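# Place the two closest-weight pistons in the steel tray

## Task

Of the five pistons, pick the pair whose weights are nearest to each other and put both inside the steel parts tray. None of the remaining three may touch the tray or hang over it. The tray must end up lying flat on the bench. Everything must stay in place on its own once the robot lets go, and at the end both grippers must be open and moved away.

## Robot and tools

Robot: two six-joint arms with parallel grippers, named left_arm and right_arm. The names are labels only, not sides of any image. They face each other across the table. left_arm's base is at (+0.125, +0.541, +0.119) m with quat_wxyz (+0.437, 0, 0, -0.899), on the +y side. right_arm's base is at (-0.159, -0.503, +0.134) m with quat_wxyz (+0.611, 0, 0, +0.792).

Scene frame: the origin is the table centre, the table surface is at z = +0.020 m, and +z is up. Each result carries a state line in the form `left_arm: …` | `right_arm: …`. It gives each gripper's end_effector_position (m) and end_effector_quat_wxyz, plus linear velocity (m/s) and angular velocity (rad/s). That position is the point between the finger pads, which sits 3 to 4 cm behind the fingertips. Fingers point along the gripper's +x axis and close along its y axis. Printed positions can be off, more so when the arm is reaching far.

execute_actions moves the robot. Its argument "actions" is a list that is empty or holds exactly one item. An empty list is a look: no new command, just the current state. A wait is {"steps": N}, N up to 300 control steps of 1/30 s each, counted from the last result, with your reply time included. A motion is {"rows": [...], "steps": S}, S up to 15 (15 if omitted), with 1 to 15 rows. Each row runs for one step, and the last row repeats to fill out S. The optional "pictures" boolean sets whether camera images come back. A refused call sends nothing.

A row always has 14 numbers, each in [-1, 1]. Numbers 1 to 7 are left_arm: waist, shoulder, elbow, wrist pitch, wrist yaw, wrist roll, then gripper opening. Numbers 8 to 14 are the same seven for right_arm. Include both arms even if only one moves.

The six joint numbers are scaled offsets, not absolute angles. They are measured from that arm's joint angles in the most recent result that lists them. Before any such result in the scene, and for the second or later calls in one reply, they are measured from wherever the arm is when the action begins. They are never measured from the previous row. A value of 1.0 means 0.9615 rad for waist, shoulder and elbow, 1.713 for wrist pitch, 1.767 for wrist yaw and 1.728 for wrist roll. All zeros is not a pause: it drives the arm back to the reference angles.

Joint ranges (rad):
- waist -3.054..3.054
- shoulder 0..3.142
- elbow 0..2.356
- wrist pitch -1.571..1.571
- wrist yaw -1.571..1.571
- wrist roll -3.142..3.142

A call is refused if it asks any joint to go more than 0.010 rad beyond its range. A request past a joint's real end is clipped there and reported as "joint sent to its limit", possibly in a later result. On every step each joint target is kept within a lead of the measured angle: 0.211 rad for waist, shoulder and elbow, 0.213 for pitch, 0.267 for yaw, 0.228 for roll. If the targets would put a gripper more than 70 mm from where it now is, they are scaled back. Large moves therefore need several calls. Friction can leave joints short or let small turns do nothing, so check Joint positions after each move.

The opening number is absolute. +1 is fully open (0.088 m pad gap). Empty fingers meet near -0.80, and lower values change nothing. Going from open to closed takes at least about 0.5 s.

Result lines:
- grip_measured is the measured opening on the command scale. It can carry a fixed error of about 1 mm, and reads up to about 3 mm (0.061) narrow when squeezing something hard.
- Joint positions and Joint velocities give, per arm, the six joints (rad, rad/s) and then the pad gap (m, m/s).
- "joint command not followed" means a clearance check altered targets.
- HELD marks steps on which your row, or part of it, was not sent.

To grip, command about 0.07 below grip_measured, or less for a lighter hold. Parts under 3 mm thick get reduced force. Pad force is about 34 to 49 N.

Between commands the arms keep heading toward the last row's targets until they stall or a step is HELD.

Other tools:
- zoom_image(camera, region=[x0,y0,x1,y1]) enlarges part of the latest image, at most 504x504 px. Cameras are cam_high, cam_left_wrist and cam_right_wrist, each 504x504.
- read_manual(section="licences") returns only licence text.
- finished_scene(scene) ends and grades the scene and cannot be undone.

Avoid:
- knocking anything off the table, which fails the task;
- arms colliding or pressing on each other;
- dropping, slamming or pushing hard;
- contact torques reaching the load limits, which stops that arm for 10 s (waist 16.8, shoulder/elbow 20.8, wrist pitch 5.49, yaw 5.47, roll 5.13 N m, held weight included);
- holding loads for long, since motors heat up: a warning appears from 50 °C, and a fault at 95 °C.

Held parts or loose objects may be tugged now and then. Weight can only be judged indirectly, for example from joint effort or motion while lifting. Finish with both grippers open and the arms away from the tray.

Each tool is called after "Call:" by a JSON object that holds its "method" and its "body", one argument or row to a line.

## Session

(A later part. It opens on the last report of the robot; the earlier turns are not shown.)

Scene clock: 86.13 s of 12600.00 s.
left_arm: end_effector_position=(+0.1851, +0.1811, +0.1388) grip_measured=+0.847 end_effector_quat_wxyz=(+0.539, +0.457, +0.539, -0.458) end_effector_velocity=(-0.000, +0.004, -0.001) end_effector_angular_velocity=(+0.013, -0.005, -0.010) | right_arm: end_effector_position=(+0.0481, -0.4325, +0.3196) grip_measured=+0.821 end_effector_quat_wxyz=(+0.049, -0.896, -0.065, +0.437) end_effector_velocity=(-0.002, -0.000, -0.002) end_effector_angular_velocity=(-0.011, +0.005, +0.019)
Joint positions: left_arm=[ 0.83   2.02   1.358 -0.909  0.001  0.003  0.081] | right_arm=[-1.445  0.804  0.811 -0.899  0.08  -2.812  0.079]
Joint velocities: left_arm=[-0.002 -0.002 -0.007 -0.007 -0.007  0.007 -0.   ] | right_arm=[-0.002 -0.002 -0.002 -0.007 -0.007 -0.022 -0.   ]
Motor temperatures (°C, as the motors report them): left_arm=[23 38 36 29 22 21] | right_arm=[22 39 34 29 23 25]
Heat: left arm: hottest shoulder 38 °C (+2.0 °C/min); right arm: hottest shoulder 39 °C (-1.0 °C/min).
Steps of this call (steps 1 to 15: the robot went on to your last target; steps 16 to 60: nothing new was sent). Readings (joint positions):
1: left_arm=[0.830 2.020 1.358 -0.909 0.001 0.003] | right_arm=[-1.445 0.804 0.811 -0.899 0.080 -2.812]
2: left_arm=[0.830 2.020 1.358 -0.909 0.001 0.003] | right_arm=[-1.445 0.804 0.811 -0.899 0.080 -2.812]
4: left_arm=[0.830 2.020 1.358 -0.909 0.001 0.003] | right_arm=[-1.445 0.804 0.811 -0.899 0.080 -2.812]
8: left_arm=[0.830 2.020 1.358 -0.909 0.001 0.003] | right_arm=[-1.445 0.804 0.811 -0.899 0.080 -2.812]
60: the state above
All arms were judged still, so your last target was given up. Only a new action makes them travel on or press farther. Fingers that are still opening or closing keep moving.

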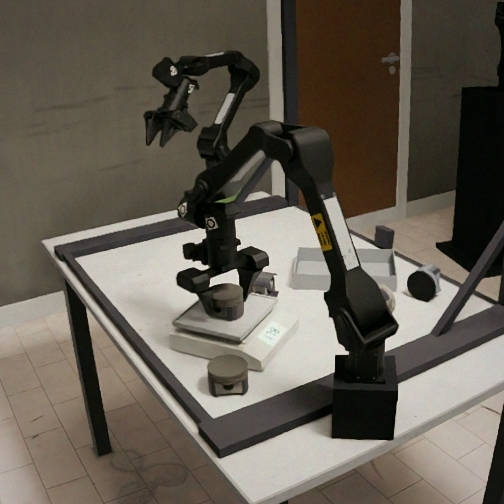

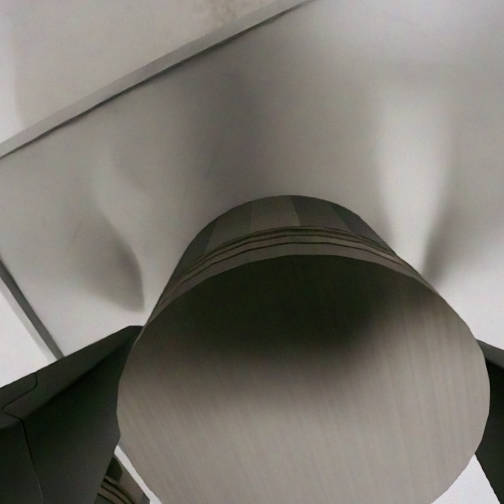

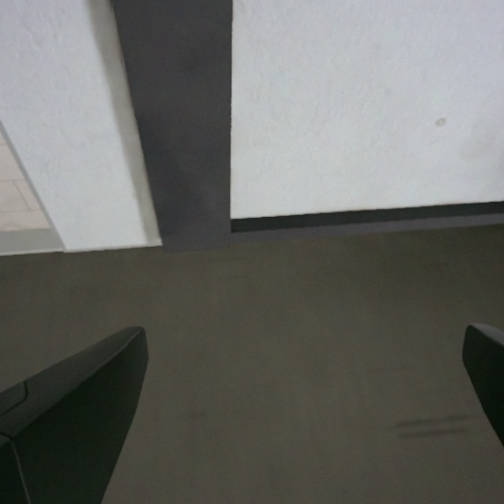

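Call:
{"method": "execute_actions", "body": {
  "actions": [
    {"rows":[[0,0,0,0,0,0,0.7,0,0,0,0,0,0,0.82],[0,0,0,0,0,0,0.68,0,0,0,0,0,0,0.82],[0,0,0,0,0,0,0.65,0,0,0,0,0,0,0.82],[0,0,0,0,0,0,0.62,0,0,0,0,0,0,0.82],[0,0,0,0,0,0,0.59,0,0,0,0,0,0,0.82],[0,0,0,0,0,0,0.55,0,0,0,0,0,0,0.82],[0,0,0,0,0,0,0.51,0,0,0,0,0,0,0.82],[0,0,0,0,0,0,0.48,0,0,0,0,0,0,0.82]],"steps":12}
  ],
  "pictures": false
}}

Call:
{"method": "execute_actions", "body": {
  "actions": [
    {"rows":[[0,0,0.04,-0.015,0,0,0.48,0,0,0,0,0,0,0.82],[0,0,0.08,-0.035,0,0,0.48,0,0,0,0,0,0,0.82],[0,0,0.12,-0.06,0,0,0.48,0,0,0,0,0,0,0.82],[0,0,0.16,-0.08,0,0,0.48,0,0,0,0,0,0,0.82],[-0.03,0,0.2,-0.1,0,0,0.48,0,0,0,0,0,0,0.82],[-0.08,0,0.23,-0.125,0,0,0.48,0,0,0,0,0,0,0.82],[-0.14,0,0.23,-0.125,0,0,0.48,0,0,0,0,0,0,0.82],[-0.2,0,0.23,-0.125,0,0,0.48,0,0,0,0,0,0,0.82],[-0.27,0,0.23,-0.125,0,0,0.48,0,0,0,0,0,0,0.82],[-0.34,0,0.23,-0.125,0,0,0.48,0,0,0,0,0,0,0.82],[-0.41,0,0.23,-0.125,0,0,0.48,0,0,0,0,0,0,0.82],[-0.48,0,0.23,-0.125,0,0,0.48,0,0,0,0,0,0,0.82],[-0.54,0,0.23,-0.125,0,0,0.48,0,0,0,0,0,0,0.82],[-0.6,0,0.23,-0.125,0,0,0.48,0,0,0,0,0,0,0.82],[-0.64,0,0.23,-0.125,0,0,0.48,0,0,0,0,0,0,0.82]],"steps":15}
  ],
  "pictures": false
}}

Call:
{"method": "execute_actions", "body": {
  "actions": [
    {"steps":18}
  ],
  "pictures": false
}}

Call:
{"method": "execute_actions", "body": {
  "actions": [
    {"rows":[[0,0.03,0,0.01,0,0,0.48,0,0,0,0,0,0,0.82],[0,0.06,0,0.025,0,0,0.48,0,0,0,0,0,0,0.82],[0,0.09,0,0.04,0,0,0.48,0,0,0,0,0,0,0.82],[0,0.12,0,0.06,0,0,0.48,0,0,0,0,0,0,0.82],[0,0.15,0,0.075,0,0,0.48,0,0,0,0,0,0,0.82],[0,0.18,0,0.09,0,0,0.48,0,0,0,0,0,0,0.82],[0,0.205,0,0.105,0,0,0.48,0,0,0,0,0,0,0.82],[0,0.225,0,0.12,0,0,0.48,0,0,0,0,0,0,0.82],[0,0.245,0,0.13,0,0,0.48,0,0,0,0,0,0,0.82],[0,0.26,0,0.14,0,0,0.48,0,0,0,0,0,0,0.82],[0,0.27,0,0.148,0,0,0.48,0,0,0,0,0,0,0.82],[0,0.28,0,0.155,0,0,0.48,0,0,0,0,0,0,0.82],[0,0.288,0,0.16,0,0,0.48,0,0,0,0,0,0,0.82],[0,0.295,0,0.164,0,0,0.48,0,0,0,0,0,0,0.82],[0,0.302,0,0.166,0,0,0.48,0,0,0,0,0,0,0.82]],"steps":15}
  ],
  "pictures": false
}}

Call:
{"method": "execute_actions", "body": {
  "actions": [
    {"steps":12}
  ],
  "pictures": false
}}

Scene clock: 100.60 s of 12600.00 s.
left_arm: end_effector_position=(+0.1851, +0.1811, +0.1388) grip_measured=+0.564 end_effector_quat_wxyz=(+0.539, +0.457, +0.539, -0.458) end_effector_velocity=(-0.001, +0.009, -0.001) end_effector_angular_velocity=(+0.042, -0.000, +0.005) | right_arm: end_effector_position=(+0.0481, -0.4325, +0.3196) grip_measured=+0.821 end_effector_quat_wxyz=(+0.049, -0.896, -0.065, +0.437) end_effector_velocity=(-0.002, -0.000, -0.003) end_effector_angular_velocity=(-0.004, +0.012, +0.008)
Joint positions: left_arm=[ 0.83   2.02   1.358 -0.909  0.001  0.003  0.067] | right_arm=[-1.445  0.804  0.811 -0.899  0.08  -2.812  0.079]
Joint velocities: left_arm=[-0.002  0.002 -0.002 -0.037 -0.007 -0.007 -0.   ] | right_arm=[-0.002 -0.002 -0.007 -0.007 -0.007 -0.007 -0.   ]
Motor temperatures (°C, as the motors report them): left_arm=[23 38 36 29 22 21] | right_arm=[22 38 34 29 23 25]
Heat: left arm: hottest shoulder 38 °C (+2.0 °C/min); right arm: hottest shoulder 38 °C (-2.0 °C/min).
Steps of this call (steps 1 to 90: nothing new was sent; then 11.07 s passed at rest; steps 91 to 102: all 12 steps of this action). Readings (joint positions):
91: left_arm=[0.830 2.020 1.358 -0.909 0.001 0.003] | right_arm=[-1.445 0.804 0.811 -0.899 0.080 -2.812]
92: left_arm=[0.830 2.020 1.358 -0.909 0.001 0.003] | right_arm=[-1.445 0.804 0.811 -0.899 0.080 -2.812]
94: left_arm=[0.830 2.020 1.358 -0.909 0.001 0.003] | right_arm=[-1.445 0.804 0.811 -0.899 0.080 -2.812]
98: left_arm=[0.830 2.020 1.358 -0.909 0.001 0.003] | right_arm=[-1.445 0.804 0.811 -0.899 0.080 -2.812]
102: the state above

Scene clock: 101.10 s of 12600.00 s.
left_arm: end_effector_position=(+0.0307, +0.1695, +0.1904) grip_measured=+0.564 end_effector_quat_wxyz=(+0.436, +0.557, +0.430, -0.561) end_effector_velocity=(-0.616, +0.160, -0.001) end_effector_angular_velocity=(+0.014, +0.004, -1.651) | right_arm: end_effector_position=(+0.0481, -0.4325, +0.3196) grip_measured=+0.821 end_effector_quat_wxyz=(+0.049, -0.896, -0.065, +0.437) end_effector_velocity=(-0.001, -0.002, -0.000) end_effector_angular_velocity=(-0.011, -0.001, -0.001)
Joint positions: left_arm=[ 0.415  2.018  1.572 -1.114 -0.003  0.003  0.067] | right_arm=[-1.445  0.804  0.811 -0.899  0.08  -2.812  0.079]
Joint velocities: left_arm=[-1.658 -0.002 -0.007 -0.007  0.007 -0.007 -0.   ] | right_arm=[-0.002 -0.007 -0.002 -0.007  0.007 -0.007 -0.   ]
Motor temperatures (°C, as the motors report them): left_arm=[23 38 36 29 22 21] | right_arm=[22 38 34 29 23 25]
Heat: left arm: hottest shoulder 38 °C (+2.0 °C/min); right arm: hottest shoulder 38 °C (-2.0 °C/min).
Steps of this call (steps 1 to 15: all 15 steps of this action). Readings (joint positions):
1: left_arm=[0.830 2.020 1.363 -0.915 0.001 0.003] | right_arm=[-1.445 0.804 0.811 -0.899 0.080 -2.812]
2: left_arm=[0.830 2.020 1.376 -0.929 0.001 0.003] | right_arm=[-1.445 0.804 0.811 -0.899 0.080 -2.812]
4: left_arm=[0.830 2.021 1.420 -0.986 0.001 0.003] | right_arm=[-1.445 0.804 0.811 -0.899 0.080 -2.812]
8: left_arm=[0.776 2.020 1.542 -1.082 -0.011 0.003] | right_arm=[-1.445 0.804 0.811 -0.899 0.080 -2.812]
15: the state above

Scene clock: 101.70 s of 12600.00 s.
left_arm: end_effector_position=(-0.0405, +0.1968, +0.1907) grip_measured=+0.564 end_effector_quat_wxyz=(+0.376, +0.598, +0.375, -0.600) end_effector_velocity=(+0.002, +0.003, +0.001) end_effector_angular_velocity=(-0.003, -0.023, -0.015) | right_arm: end_effector_position=(+0.0481, -0.4325, +0.3196) grip_measured=+0.821 end_effector_quat_wxyz=(+0.049, -0.896, -0.065, +0.437) end_effector_velocity=(-0.000, -0.002, -0.000) end_effector_angular_velocity=(-0.021, +0.001, +0.010)
Joint positions: left_arm=[ 0.217  2.018  1.573 -1.122  0.001  0.003  0.067] | right_arm=[-1.445  0.804  0.811 -0.899  0.08  -2.812  0.079]
Joint velocities: left_arm=[-0.007 -0.007 -0.007 -0.007 -0.022  0.007  0.   ] | right_arm=[-0.002  0.002  0.002 -0.007  0.007 -0.022 -0.   ]
Motor temperatures (°C, as the motors report them): left_arm=[23 38 36 29 22 21] | right_arm=[22 38 34 29 23 25]
Heat: left arm: hottest shoulder 38 °C (+2.0 °C/min); right arm: hottest shoulder 38 °C (-2.0 °C/min).
Steps of this call (steps 1 to 18: the robot went on to your last target). Readings (joint positions):
1: left_arm=[0.359 2.018 1.572 -1.114 -0.003 0.003] | right_arm=[-1.445 0.804 0.811 -0.899 0.080 -2.812]
2: left_arm=[0.306 2.018 1.573 -1.115 0.000 0.003] | right_arm=[-1.445 0.804 0.811 -0.899 0.080 -2.812]
4: left_arm=[0.225 2.018 1.573 -1.117 0.011 0.003] | right_arm=[-1.445 0.804 0.811 -0.899 0.080 -2.812]
8: left_arm=[0.194 2.018 1.573 -1.122 0.008 0.003] | right_arm=[-1.445 0.804 0.811 -0.899 0.080 -2.812]
18: the state above

Scene clock: 102.20 s of 12600.00 s.
left_arm: end_effector_position=(-0.0562, +0.1641, +0.0899) grip_measured=+0.564 end_effector_quat_wxyz=(+0.376, +0.598, +0.375, -0.600) end_effector_velocity=(-0.016, -0.029, -0.072) end_effector_angular_velocity=(-0.074, +0.044, +0.005) | right_arm: end_effector_position=(+0.0481, -0.4325, +0.3196) grip_measured=+0.821 end_effector_quat_wxyz=(+0.049, -0.896, -0.065, +0.437) end_effector_velocity=(-0.003, +0.002, -0.001) end_effector_angular_velocity=(+0.010, +0.007, +0.017)
Joint positions: left_arm=[ 0.217  2.283  1.574 -0.859  0.001  0.003  0.067] | right_arm=[-1.445  0.804  0.811 -0.899  0.08  -2.812  0.079]
Joint velocities: left_arm=[-0.002  0.178 -0.007  0.271  0.007 -0.007 -0.   ] | right_arm=[-0.002 -0.007 -0.002 -0.007 -0.022 -0.007 -0.   ]
Motor temperatures (°C, as the motors report them): left_arm=[23 38 36 29 22 21] | right_arm=[22 38 34 29 23 25]
Heat: left arm: hottest shoulder 38 °C (+2.0 °C/min); right arm: hottest shoulder 38 °C (-2.0 °C/min).
Steps of this call (steps 1 to 15: all 15 steps of this action). Readings (joint positions):
1: left_arm=[0.217 2.020 1.573 -1.122 0.001 0.003] | right_arm=[-1.445 0.804 0.811 -0.899 0.080 -2.812]
2: left_arm=[0.217 2.027 1.573 -1.115 0.001 0.003] | right_arm=[-1.445 0.804 0.811 -0.899 0.080 -2.812]
4: left_arm=[0.217 2.054 1.574 -1.072 0.001 0.003] | right_arm=[-1.445 0.804 0.811 -0.899 0.080 -2.812]
8: left_arm=[0.217 2.161 1.575 -0.974 0.001 0.003] | right_arm=[-1.445 0.804 0.811 -0.899 0.080 -2.812]
15: the state above

Scene clock: 102.60 s of 12600.00 s.
left_arm: end_effector_position=(-0.0574, +0.1617, +0.0858) grip_measured=+0.564 end_effector_quat_wxyz=(+0.377, +0.595, +0.374, -0.603) end_effector_velocity=(+0.001, +0.002, -0.002) end_effector_angular_velocity=(+0.008, -0.012, +0.005) | right_arm: end_effector_position=(+0.0481, -0.4325, +0.3196) grip_measured=+0.821 end_effector_quat_wxyz=(+0.049, -0.896, -0.065, +0.437) end_effector_velocity=(-0.002, -0.000, -0.002) end_effector_angular_velocity=(-0.002, +0.008, +0.008)
Joint positions: left_arm=[ 0.217  2.293  1.574 -0.84   0.001  0.003  0.067] | right_arm=[-1.445  0.804  0.811 -0.899  0.08  -2.812  0.079]
Joint velocities: left_arm=[-0.002  0.002 -0.002 -0.007 -0.007 -0.007 -0.   ] | right_arm=[-0.002 -0.002 -0.002 -0.007 -0.007 -0.007 -0.   ]
Motor temperatures (°C, as the motors report them): left_arm=[23 38 36 29 22 21] | right_arm=[22 38 34 29 23 25]
Heat: left arm: hottest shoulder 38 °C (+2.0 °C/min); right arm: hottest shoulder 38 °C (-2.0 °C/min).
Steps of this call (steps 1 to 12: the robot went on to your last target). Readings (joint positions):
1: left_arm=[0.217 2.287 1.574 -0.851 0.001 0.003] | right_arm=[-1.445 0.804 0.811 -0.899 0.080 -2.812]
2: left_arm=[0.217 2.290 1.574 -0.847 0.001 0.003] | right_arm=[-1.445 0.804 0.811 -0.899 0.080 -2.812]
4: left_arm=[0.217 2.292 1.574 -0.844 0.001 0.003] | right_arm=[-1.445 0.804 0.811 -0.899 0.080 -2.812]
8: left_arm=[0.217 2.293 1.574 -0.841 0.001 0.003] | right_arm=[-1.445 0.804 0.811 -0.899 0.080 -2.812]
12: the state above

Call:
{"method": "execute_actions", "body": {
  "actions": [
    {"rows":[[0,0.012,0,0,0,0,0.48,0,0,0,0,0,0,0.82],[0,0.016,0,0,0,0,0.48,0,0,0,0,0,0,0.82],[0,0.02,0,0,0,0,0.48,0,0,0,0,0,0,0.82],[0,0.024,0,0,0,0,0.48,0,0,0,0,0,0,0.82],[0,0.024,0,0,0,0,0.48,0,0,0,0,0,0,0.82],[0,0.024,0,0,0,0,0.48,0,0,0,0,0,0,0.82],[0,0.024,0,0,0,0,0.48,0,0,0,0,0,0,0.82],[0,0.024,0,0,0,0,1,0,0,0,0,0,0,0.82]],"steps":15}
  ],
  "pictures": false
}}

Call:
{"method": "execute_actions", "body": {
  "actions": [
    {"rows":[[0,-0.02,0.03,-0.02,0,0,1,0,0,0,0,0,0,0.82],[0,-0.04,0.06,-0.045,0,0,1,0,0,0,0,0,0,0.82],[0,-0.06,0.09,-0.07,0,0,1,0,0,0,0,0,0,0.82],[0,-0.08,0.12,-0.1,0,0,1,0,0,0,0,0,0,0.82],[0,-0.1,0.15,-0.13,0,0,1,0,0,0,0,0,0,0.82],[0,-0.1,0.2,-0.16,0,0,1,0,0,0,0,0,0,0.82],[0,-0.1,0.25,-0.19,0,0,1,0,0,0,0,0,0,0.82],[0,-0.08,0.31,-0.21,0,-0.05,1,0,0,0,0,0,0,0.82],[0.04,-0.05,0.37,-0.23,0,-0.1,1,0,0,0,0,0,0,0.82],[0.09,-0.02,0.44,-0.25,0,-0.15,1,0,0,0,0,0,0,0.82],[0.14,0.02,0.51,-0.265,0,-0.2,1,0,0,0,0,0,0,0.82],[0.19,0.06,0.58,-0.28,0,-0.25,1,0,0,0,0,0,0,0.82],[0.24,0.1,0.65,-0.29,0,-0.3,1,0,0,0,0,0,0,0.82],[0.28,0.15,0.72,-0.3,0,-0.35,1,0,0,0,0,0,0,0.82],[0.315,0.22,0.775,-0.31,0,-0.395,1,0,0,0,0,0,0,0.82]],"steps":15}
  ],
  "pictures": false
}}

Call:
{"method": "execute_actions", "body": {
  "actions": [
    {"steps":30}
  ]
}}

Scene clock: 112.23 s of 12600.00 s.
left_arm: end_effector_position=(-0.0569, +0.1626, +0.0828) grip_measured=+0.963 end_effector_quat_wxyz=(+0.376, +0.598, +0.375, -0.600) end_effector_velocity=(+0.001, +0.002, +0.000) end_effector_angular_velocity=(+0.003, -0.010, +0.005) | right_arm: end_effector_position=(+0.0481, -0.4325, +0.3196) grip_measured=+0.821 end_effector_quat_wxyz=(+0.049, -0.896, -0.065, +0.437) end_effector_velocity=(-0.002, -0.002, -0.003) end_effector_angular_velocity=(-0.023, +0.006, +0.010)
Joint positions: left_arm=[ 0.217  2.301  1.574 -0.84   0.001  0.003  0.086] | right_arm=[-1.445  0.804  0.811 -0.899  0.08  -2.812  0.079]
Joint velocities: left_arm=[-0.002 -0.002 -0.002 -0.007 -0.007 -0.007  0.014] | right_arm=[-0.002 -0.002 -0.007 -0.007  0.007 -0.022 -0.   ]
Motor temperatures (°C, as the motors report them): left_arm=[23 38 36 29 22 21] | right_arm=[22 38 34 29 23 25]
Heat: left arm: hottest shoulder 38 °C (+2.0 °C/min); right arm: hottest shoulder 38 °C (-1.0 °C/min).
Steps of this call (steps 1 to 30: the robot went on to your last target; steps 31 to 100: nothing new was sent; then 5.80 s passed at rest; steps 101 to 115: all 15 steps of this action). Readings (joint positions):
101: left_arm=[0.217 2.293 1.574 -0.840 0.001 0.003] | right_arm=[-1.445 0.804 0.811 -0.899 0.080 -2.812]
102: left_arm=[0.217 2.293 1.574 -0.840 0.001 0.003] | right_arm=[-1.445 0.804 0.811 -0.899 0.080 -2.812]
104: left_arm=[0.217 2.295 1.574 -0.840 0.001 0.003] | right_arm=[-1.445 0.804 0.811 -0.899 0.080 -2.812]
108: left_arm=[0.217 2.300 1.574 -0.840 0.001 0.003] | right_arm=[-1.445 0.804 0.811 -0.899 0.080 -2.812]
115: the state above

Scene clock: 112.73 s of 12600.00 s.
left_arm: end_effector_position=(-0.0096, +0.0874, +0.2093) grip_measured=+0.985 end_effector_quat_wxyz=(+0.541, +0.439, +0.520, -0.495) end_effector_velocity=(+0.495, -0.337, -0.010) end_effector_angular_velocity=(-0.047, +0.092, +2.675) | right_arm: end_effector_position=(+0.0481, -0.4325, +0.3196) grip_measured=+0.821 end_effector_quat_wxyz=(+0.049, -0.896, -0.065, +0.437) end_effector_velocity=(-0.004, -0.001, -0.002) end_effector_angular_velocity=(-0.006, +0.017, +0.008)
Joint positions: left_arm=[ 0.378  2.336  2.152 -1.302  0.007 -0.414  0.087] | right_arm=[-1.445  0.804  0.811 -0.899  0.08  -2.812  0.079]
Joint velocities: left_arm=[ 1.189  0.911  1.526 -0.535 -0.051 -1.487 -0.   ] | right_arm=[-0.002 -0.002  0.002 -0.022 -0.007 -0.007 -0.   ]
Motor temperatures (°C, as the motors report them): left_arm=[23 38 36 29 22 21] | right_arm=[22 38 34 29 23 25]
Heat: left arm: hottest shoulder 38 °C (+2.0 °C/min); right arm: hottest shoulder 38 °C (-1.0 °C/min).
Steps of this call (steps 1 to 15: all 15 steps of this action). Readings (joint positions):
1: left_arm=[0.217 2.301 1.577 -0.846 0.001 0.003] | right_arm=[-1.445 0.804 0.811 -0.899 0.080 -2.812]
2: left_arm=[0.217 2.301 1.587 -0.867 0.001 0.003] | right_arm=[-1.445 0.804 0.811 -0.899 0.080 -2.812]
4: left_arm=[0.217 2.292 1.620 -0.931 0.001 0.003] | right_arm=[-1.445 0.804 0.811 -0.899 0.080 -2.812]
8: left_arm=[0.217 2.250 1.753 -1.107 0.001 -0.016] | right_arm=[-1.445 0.804 0.811 -0.899 0.080 -2.812]
15: the state above

Scene clock: 113.73 s of 12600.00 s.
left_arm: end_effector_position=(+0.0531, +0.0597, +0.1742) grip_measured=+0.985 end_effector_quat_wxyz=(+0.615, +0.348, +0.612, -0.356) end_effector_velocity=(-0.002, +0.002, +0.003) end_effector_angular_velocity=(+0.004, +0.007, +0.019) | right_arm: end_effector_position=(+0.0481, -0.4325, +0.3196) grip_measured=+0.821 end_effector_quat_wxyz=(+0.049, -0.896, -0.065, +0.437) end_effector_velocity=(-0.001, +0.000, -0.002) end_effector_angular_velocity=(+0.005, +0.015, -0.004)
Joint positions: left_arm=[ 0.516  2.503  2.314 -1.369  0.    -0.678  0.087] | right_arm=[-1.445  0.804  0.811 -0.899  0.08  -2.812  0.079]
Joint velocities: left_arm=[-0.002 -0.007 -0.002 -0.007  0.007 -0.022 -0.   ] | right_arm=[-0.002  0.002 -0.002 -0.007 -0.007  0.007 -0.   ]
Motor temperatures (°C, as the motors report them): left_arm=[23 38 36 29 22 21] | right_arm=[22 38 34 29 23 25]
Heat: left arm: hottest shoulder 38 °C (+2.0 °C/min); right arm: hottest shoulder 38 °C (-1.0 °C/min).
Steps of this call (steps 1 to 30: the robot went on to your last target). Readings (joint positions):
1: left_arm=[0.418 2.368 2.201 -1.318 0.005 -0.472] | right_arm=[-1.445 0.804 0.811 -0.899 0.080 -2.812]
2: left_arm=[0.455 2.401 2.243 -1.330 0.003 -0.536] | right_arm=[-1.445 0.804 0.811 -0.899 0.080 -2.812]
4: left_arm=[0.515 2.453 2.285 -1.349 -0.003 -0.616] | right_arm=[-1.445 0.804 0.811 -0.899 0.080 -2.812]
8: left_arm=[0.549 2.501 2.293 -1.367 -0.004 -0.666] | right_arm=[-1.445 0.804 0.811 -0.899 0.080 -2.812]
30: the state above
All arms were judged still, so your last target was given up. Only a new action makes them travel on or press farther. Fingers that are still opening or closing keep moving.

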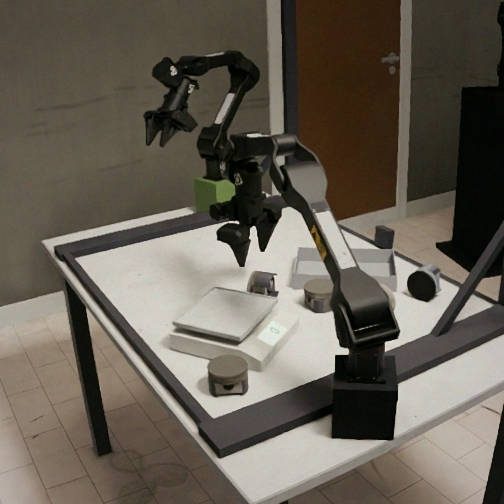

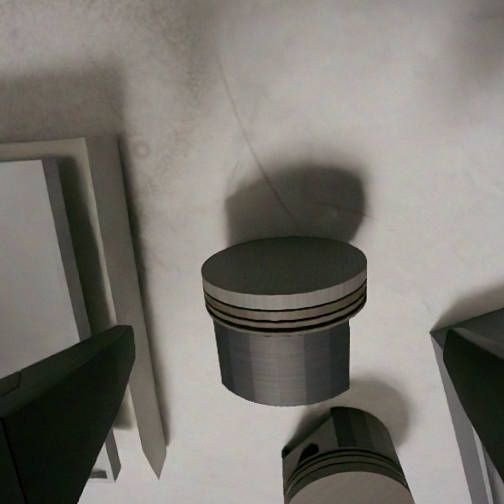

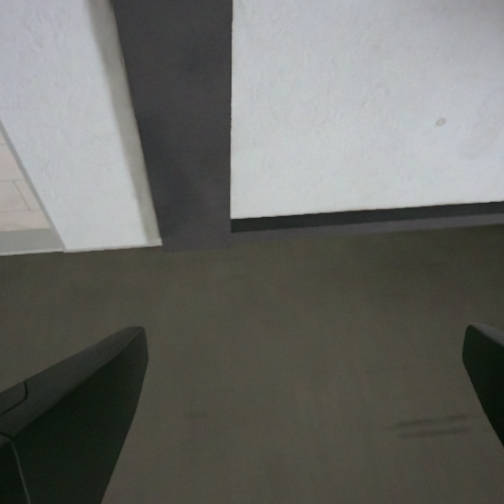

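Call:
{"method": "execute_actions", "body": {
  "actions": [
    {"rows":[[-0.02,-0.02,-0.03,0,0,-0.02,1,0,0,0,0,0,0,0.82],[-0.037,-0.04,-0.06,0.01,0,-0.02,1,0,0,0,0,0,0,0.82],[-0.037,-0.06,-0.09,0.02,0,-0.02,1,0,0,0,0,0,0,0.82],[-0.037,-0.075,-0.12,0.03,0,-0.02,1,0,0,0,0,0,0,0.82],[-0.037,-0.085,-0.15,0.04,0,-0.02,1,0,0,0,0,0,0,0.82],[-0.037,-0.085,-0.18,0.055,0,-0.02,1,0,0,0,0,0,0,0.82],[-0.037,-0.085,-0.21,0.07,0,-0.02,1,0,0,0,0,0,0,0.82],[-0.037,-0.085,-0.24,0.085,0,-0.02,1,0,0,0,0,0,0,0.82],[-0.037,-0.085,-0.27,0.1,0,-0.02,1,0,0,0,0,0,0,0.82],[-0.037,-0.085,-0.3,0.115,0,-0.02,1,0,0,0,0,0,0,0.82],[-0.037,-0.085,-0.325,0.13,0,-0.02,1,0,0,0,0,0,0,0.82],[-0.037,-0.085,-0.346,0.141,0,-0.02,1,0,0,0,0,0,0,0.82]],"steps":15}
  ],
  "pictures": false
}}

Call:
{"method": "execute_actions", "body": {
  "actions": [
    {"steps":12}
  ]
}}

Scene clock: 124.83 s of 12600.00 s.
left_arm: end_effector_position=(+0.0384, +0.0826, +0.1299) grip_measured=+0.985 end_effector_quat_wxyz=(+0.612, +0.355, +0.613, -0.352) end_effector_velocity=(+0.011, +0.056, -0.074) end_effector_angular_velocity=(+0.188, -0.043, +0.005) | right_arm: end_effector_position=(+0.0481, -0.4325, +0.3196) grip_measured=+0.821 end_effector_quat_wxyz=(+0.049, -0.896, -0.065, +0.437) end_effector_velocity=(-0.002, +0.001, -0.002) end_effector_angular_velocity=(+0.018, +0.014, +0.001)
Joint positions: left_arm=[ 0.478  2.429  2.002 -1.148  0.    -0.71   0.087] | right_arm=[-1.445  0.804  0.811 -0.899  0.08  -2.812  0.079]
Joint velocities: left_arm=[-0.002 -0.002 -0.305  0.11  -0.007 -0.007 -0.   ] | right_arm=[-0.007 -0.002 -0.002 -0.007 -0.022  0.007 -0.   ]
Motor temperatures (°C, as the motors report them): left_arm=[23 40 36 28 22 21] | right_arm=[22 38 34 29 23 25]
Heat: left arm: hottest shoulder 40 °C (+3.0 °C/min); right arm: hottest shoulder 38 °C (-1.0 °C/min).
Steps of this call (steps 1 to 90: nothing new was sent; then 7.60 s passed at rest; steps 91 to 105: all 15 steps of this action). Readings (joint positions):
91: left_arm=[0.516 2.503 2.312 -1.369 0.000 -0.686] | right_arm=[-1.445 0.804 0.811 -0.899 0.080 -2.812]
92: left_arm=[0.514 2.499 2.302 -1.366 0.000 -0.694] | right_arm=[-1.445 0.804 0.811 -0.899 0.080 -2.812]
94: left_arm=[0.503 2.480 2.262 -1.347 0.000 -0.703] | right_arm=[-1.445 0.804 0.811 -0.899 0.080 -2.812]
98: left_arm=[0.481 2.440 2.159 -1.275 0.000 -0.708] | right_arm=[-1.445 0.804 0.811 -0.899 0.080 -2.812]
105: the state above

Scene clock: 125.23 s of 12600.00 s.
left_arm: end_effector_position=(+0.0381, +0.0814, +0.1276) grip_measured=+0.985 end_effector_quat_wxyz=(+0.613, +0.352, +0.612, -0.355) end_effector_velocity=(-0.002, +0.004, -0.001) end_effector_angular_velocity=(+0.013, +0.005, +0.005) | right_arm: end_effector_position=(+0.0481, -0.4325, +0.3196) grip_measured=+0.821 end_effector_quat_wxyz=(+0.049, -0.896, -0.065, +0.437) end_effector_velocity=(+0.000, +0.001, +0.001) end_effector_angular_velocity=(+0.014, -0.008, -0.004)
Joint positions: left_arm=[ 0.478  2.427  1.99  -1.129  0.    -0.71   0.087] | right_arm=[-1.445  0.804  0.811 -0.899  0.08  -2.812  0.079]
Joint velocities: left_arm=[-0.002 -0.002 -0.007 -0.007  0.007 -0.007 -0.   ] | right_arm=[-0.002 -0.007 -0.002  0.007 -0.007  0.007 -0.   ]
Motor temperatures (°C, as the motors report them): left_arm=[23 40 36 28 22 21] | right_arm=[22 38 34 29 23 25]
Heat: left arm: hottest shoulder 40 °C (+3.0 °C/min); right arm: hottest shoulder 38 °C (-1.0 °C/min).
Steps of this call (steps 1 to 12: the robot went on to your last target). Readings (joint positions):
1: left_arm=[0.478 2.429 1.994 -1.144 0.000 -0.710] | right_arm=[-1.445 0.804 0.811 -0.899 0.080 -2.812]
2: left_arm=[0.478 2.429 1.992 -1.139 0.000 -0.710] | right_arm=[-1.445 0.804 0.811 -0.899 0.080 -2.812]
4: left_arm=[0.478 2.428 1.992 -1.130 0.000 -0.710] | right_arm=[-1.445 0.804 0.811 -0.899 0.080 -2.812]
8: left_arm=[0.478 2.427 1.991 -1.130 0.000 -0.710] | right_arm=[-1.445 0.804 0.811 -0.899 0.080 -2.812]
12: the state above

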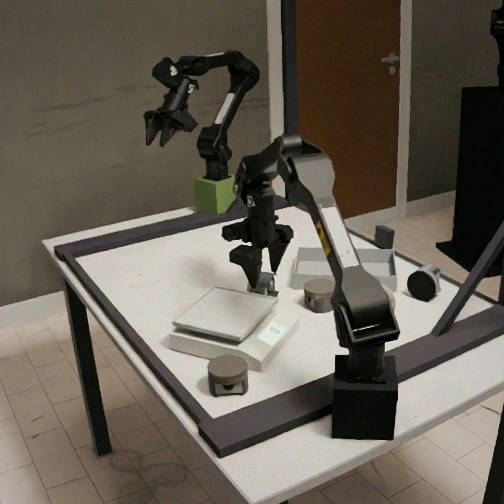

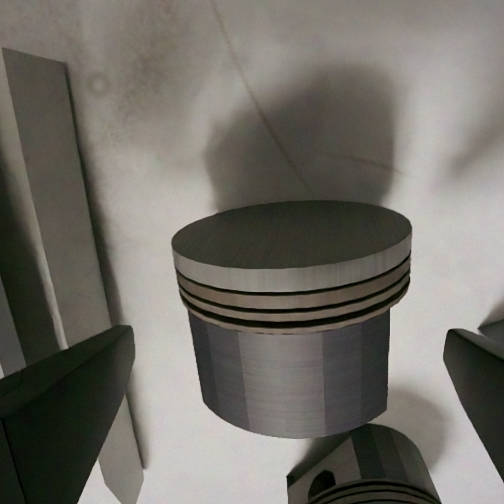

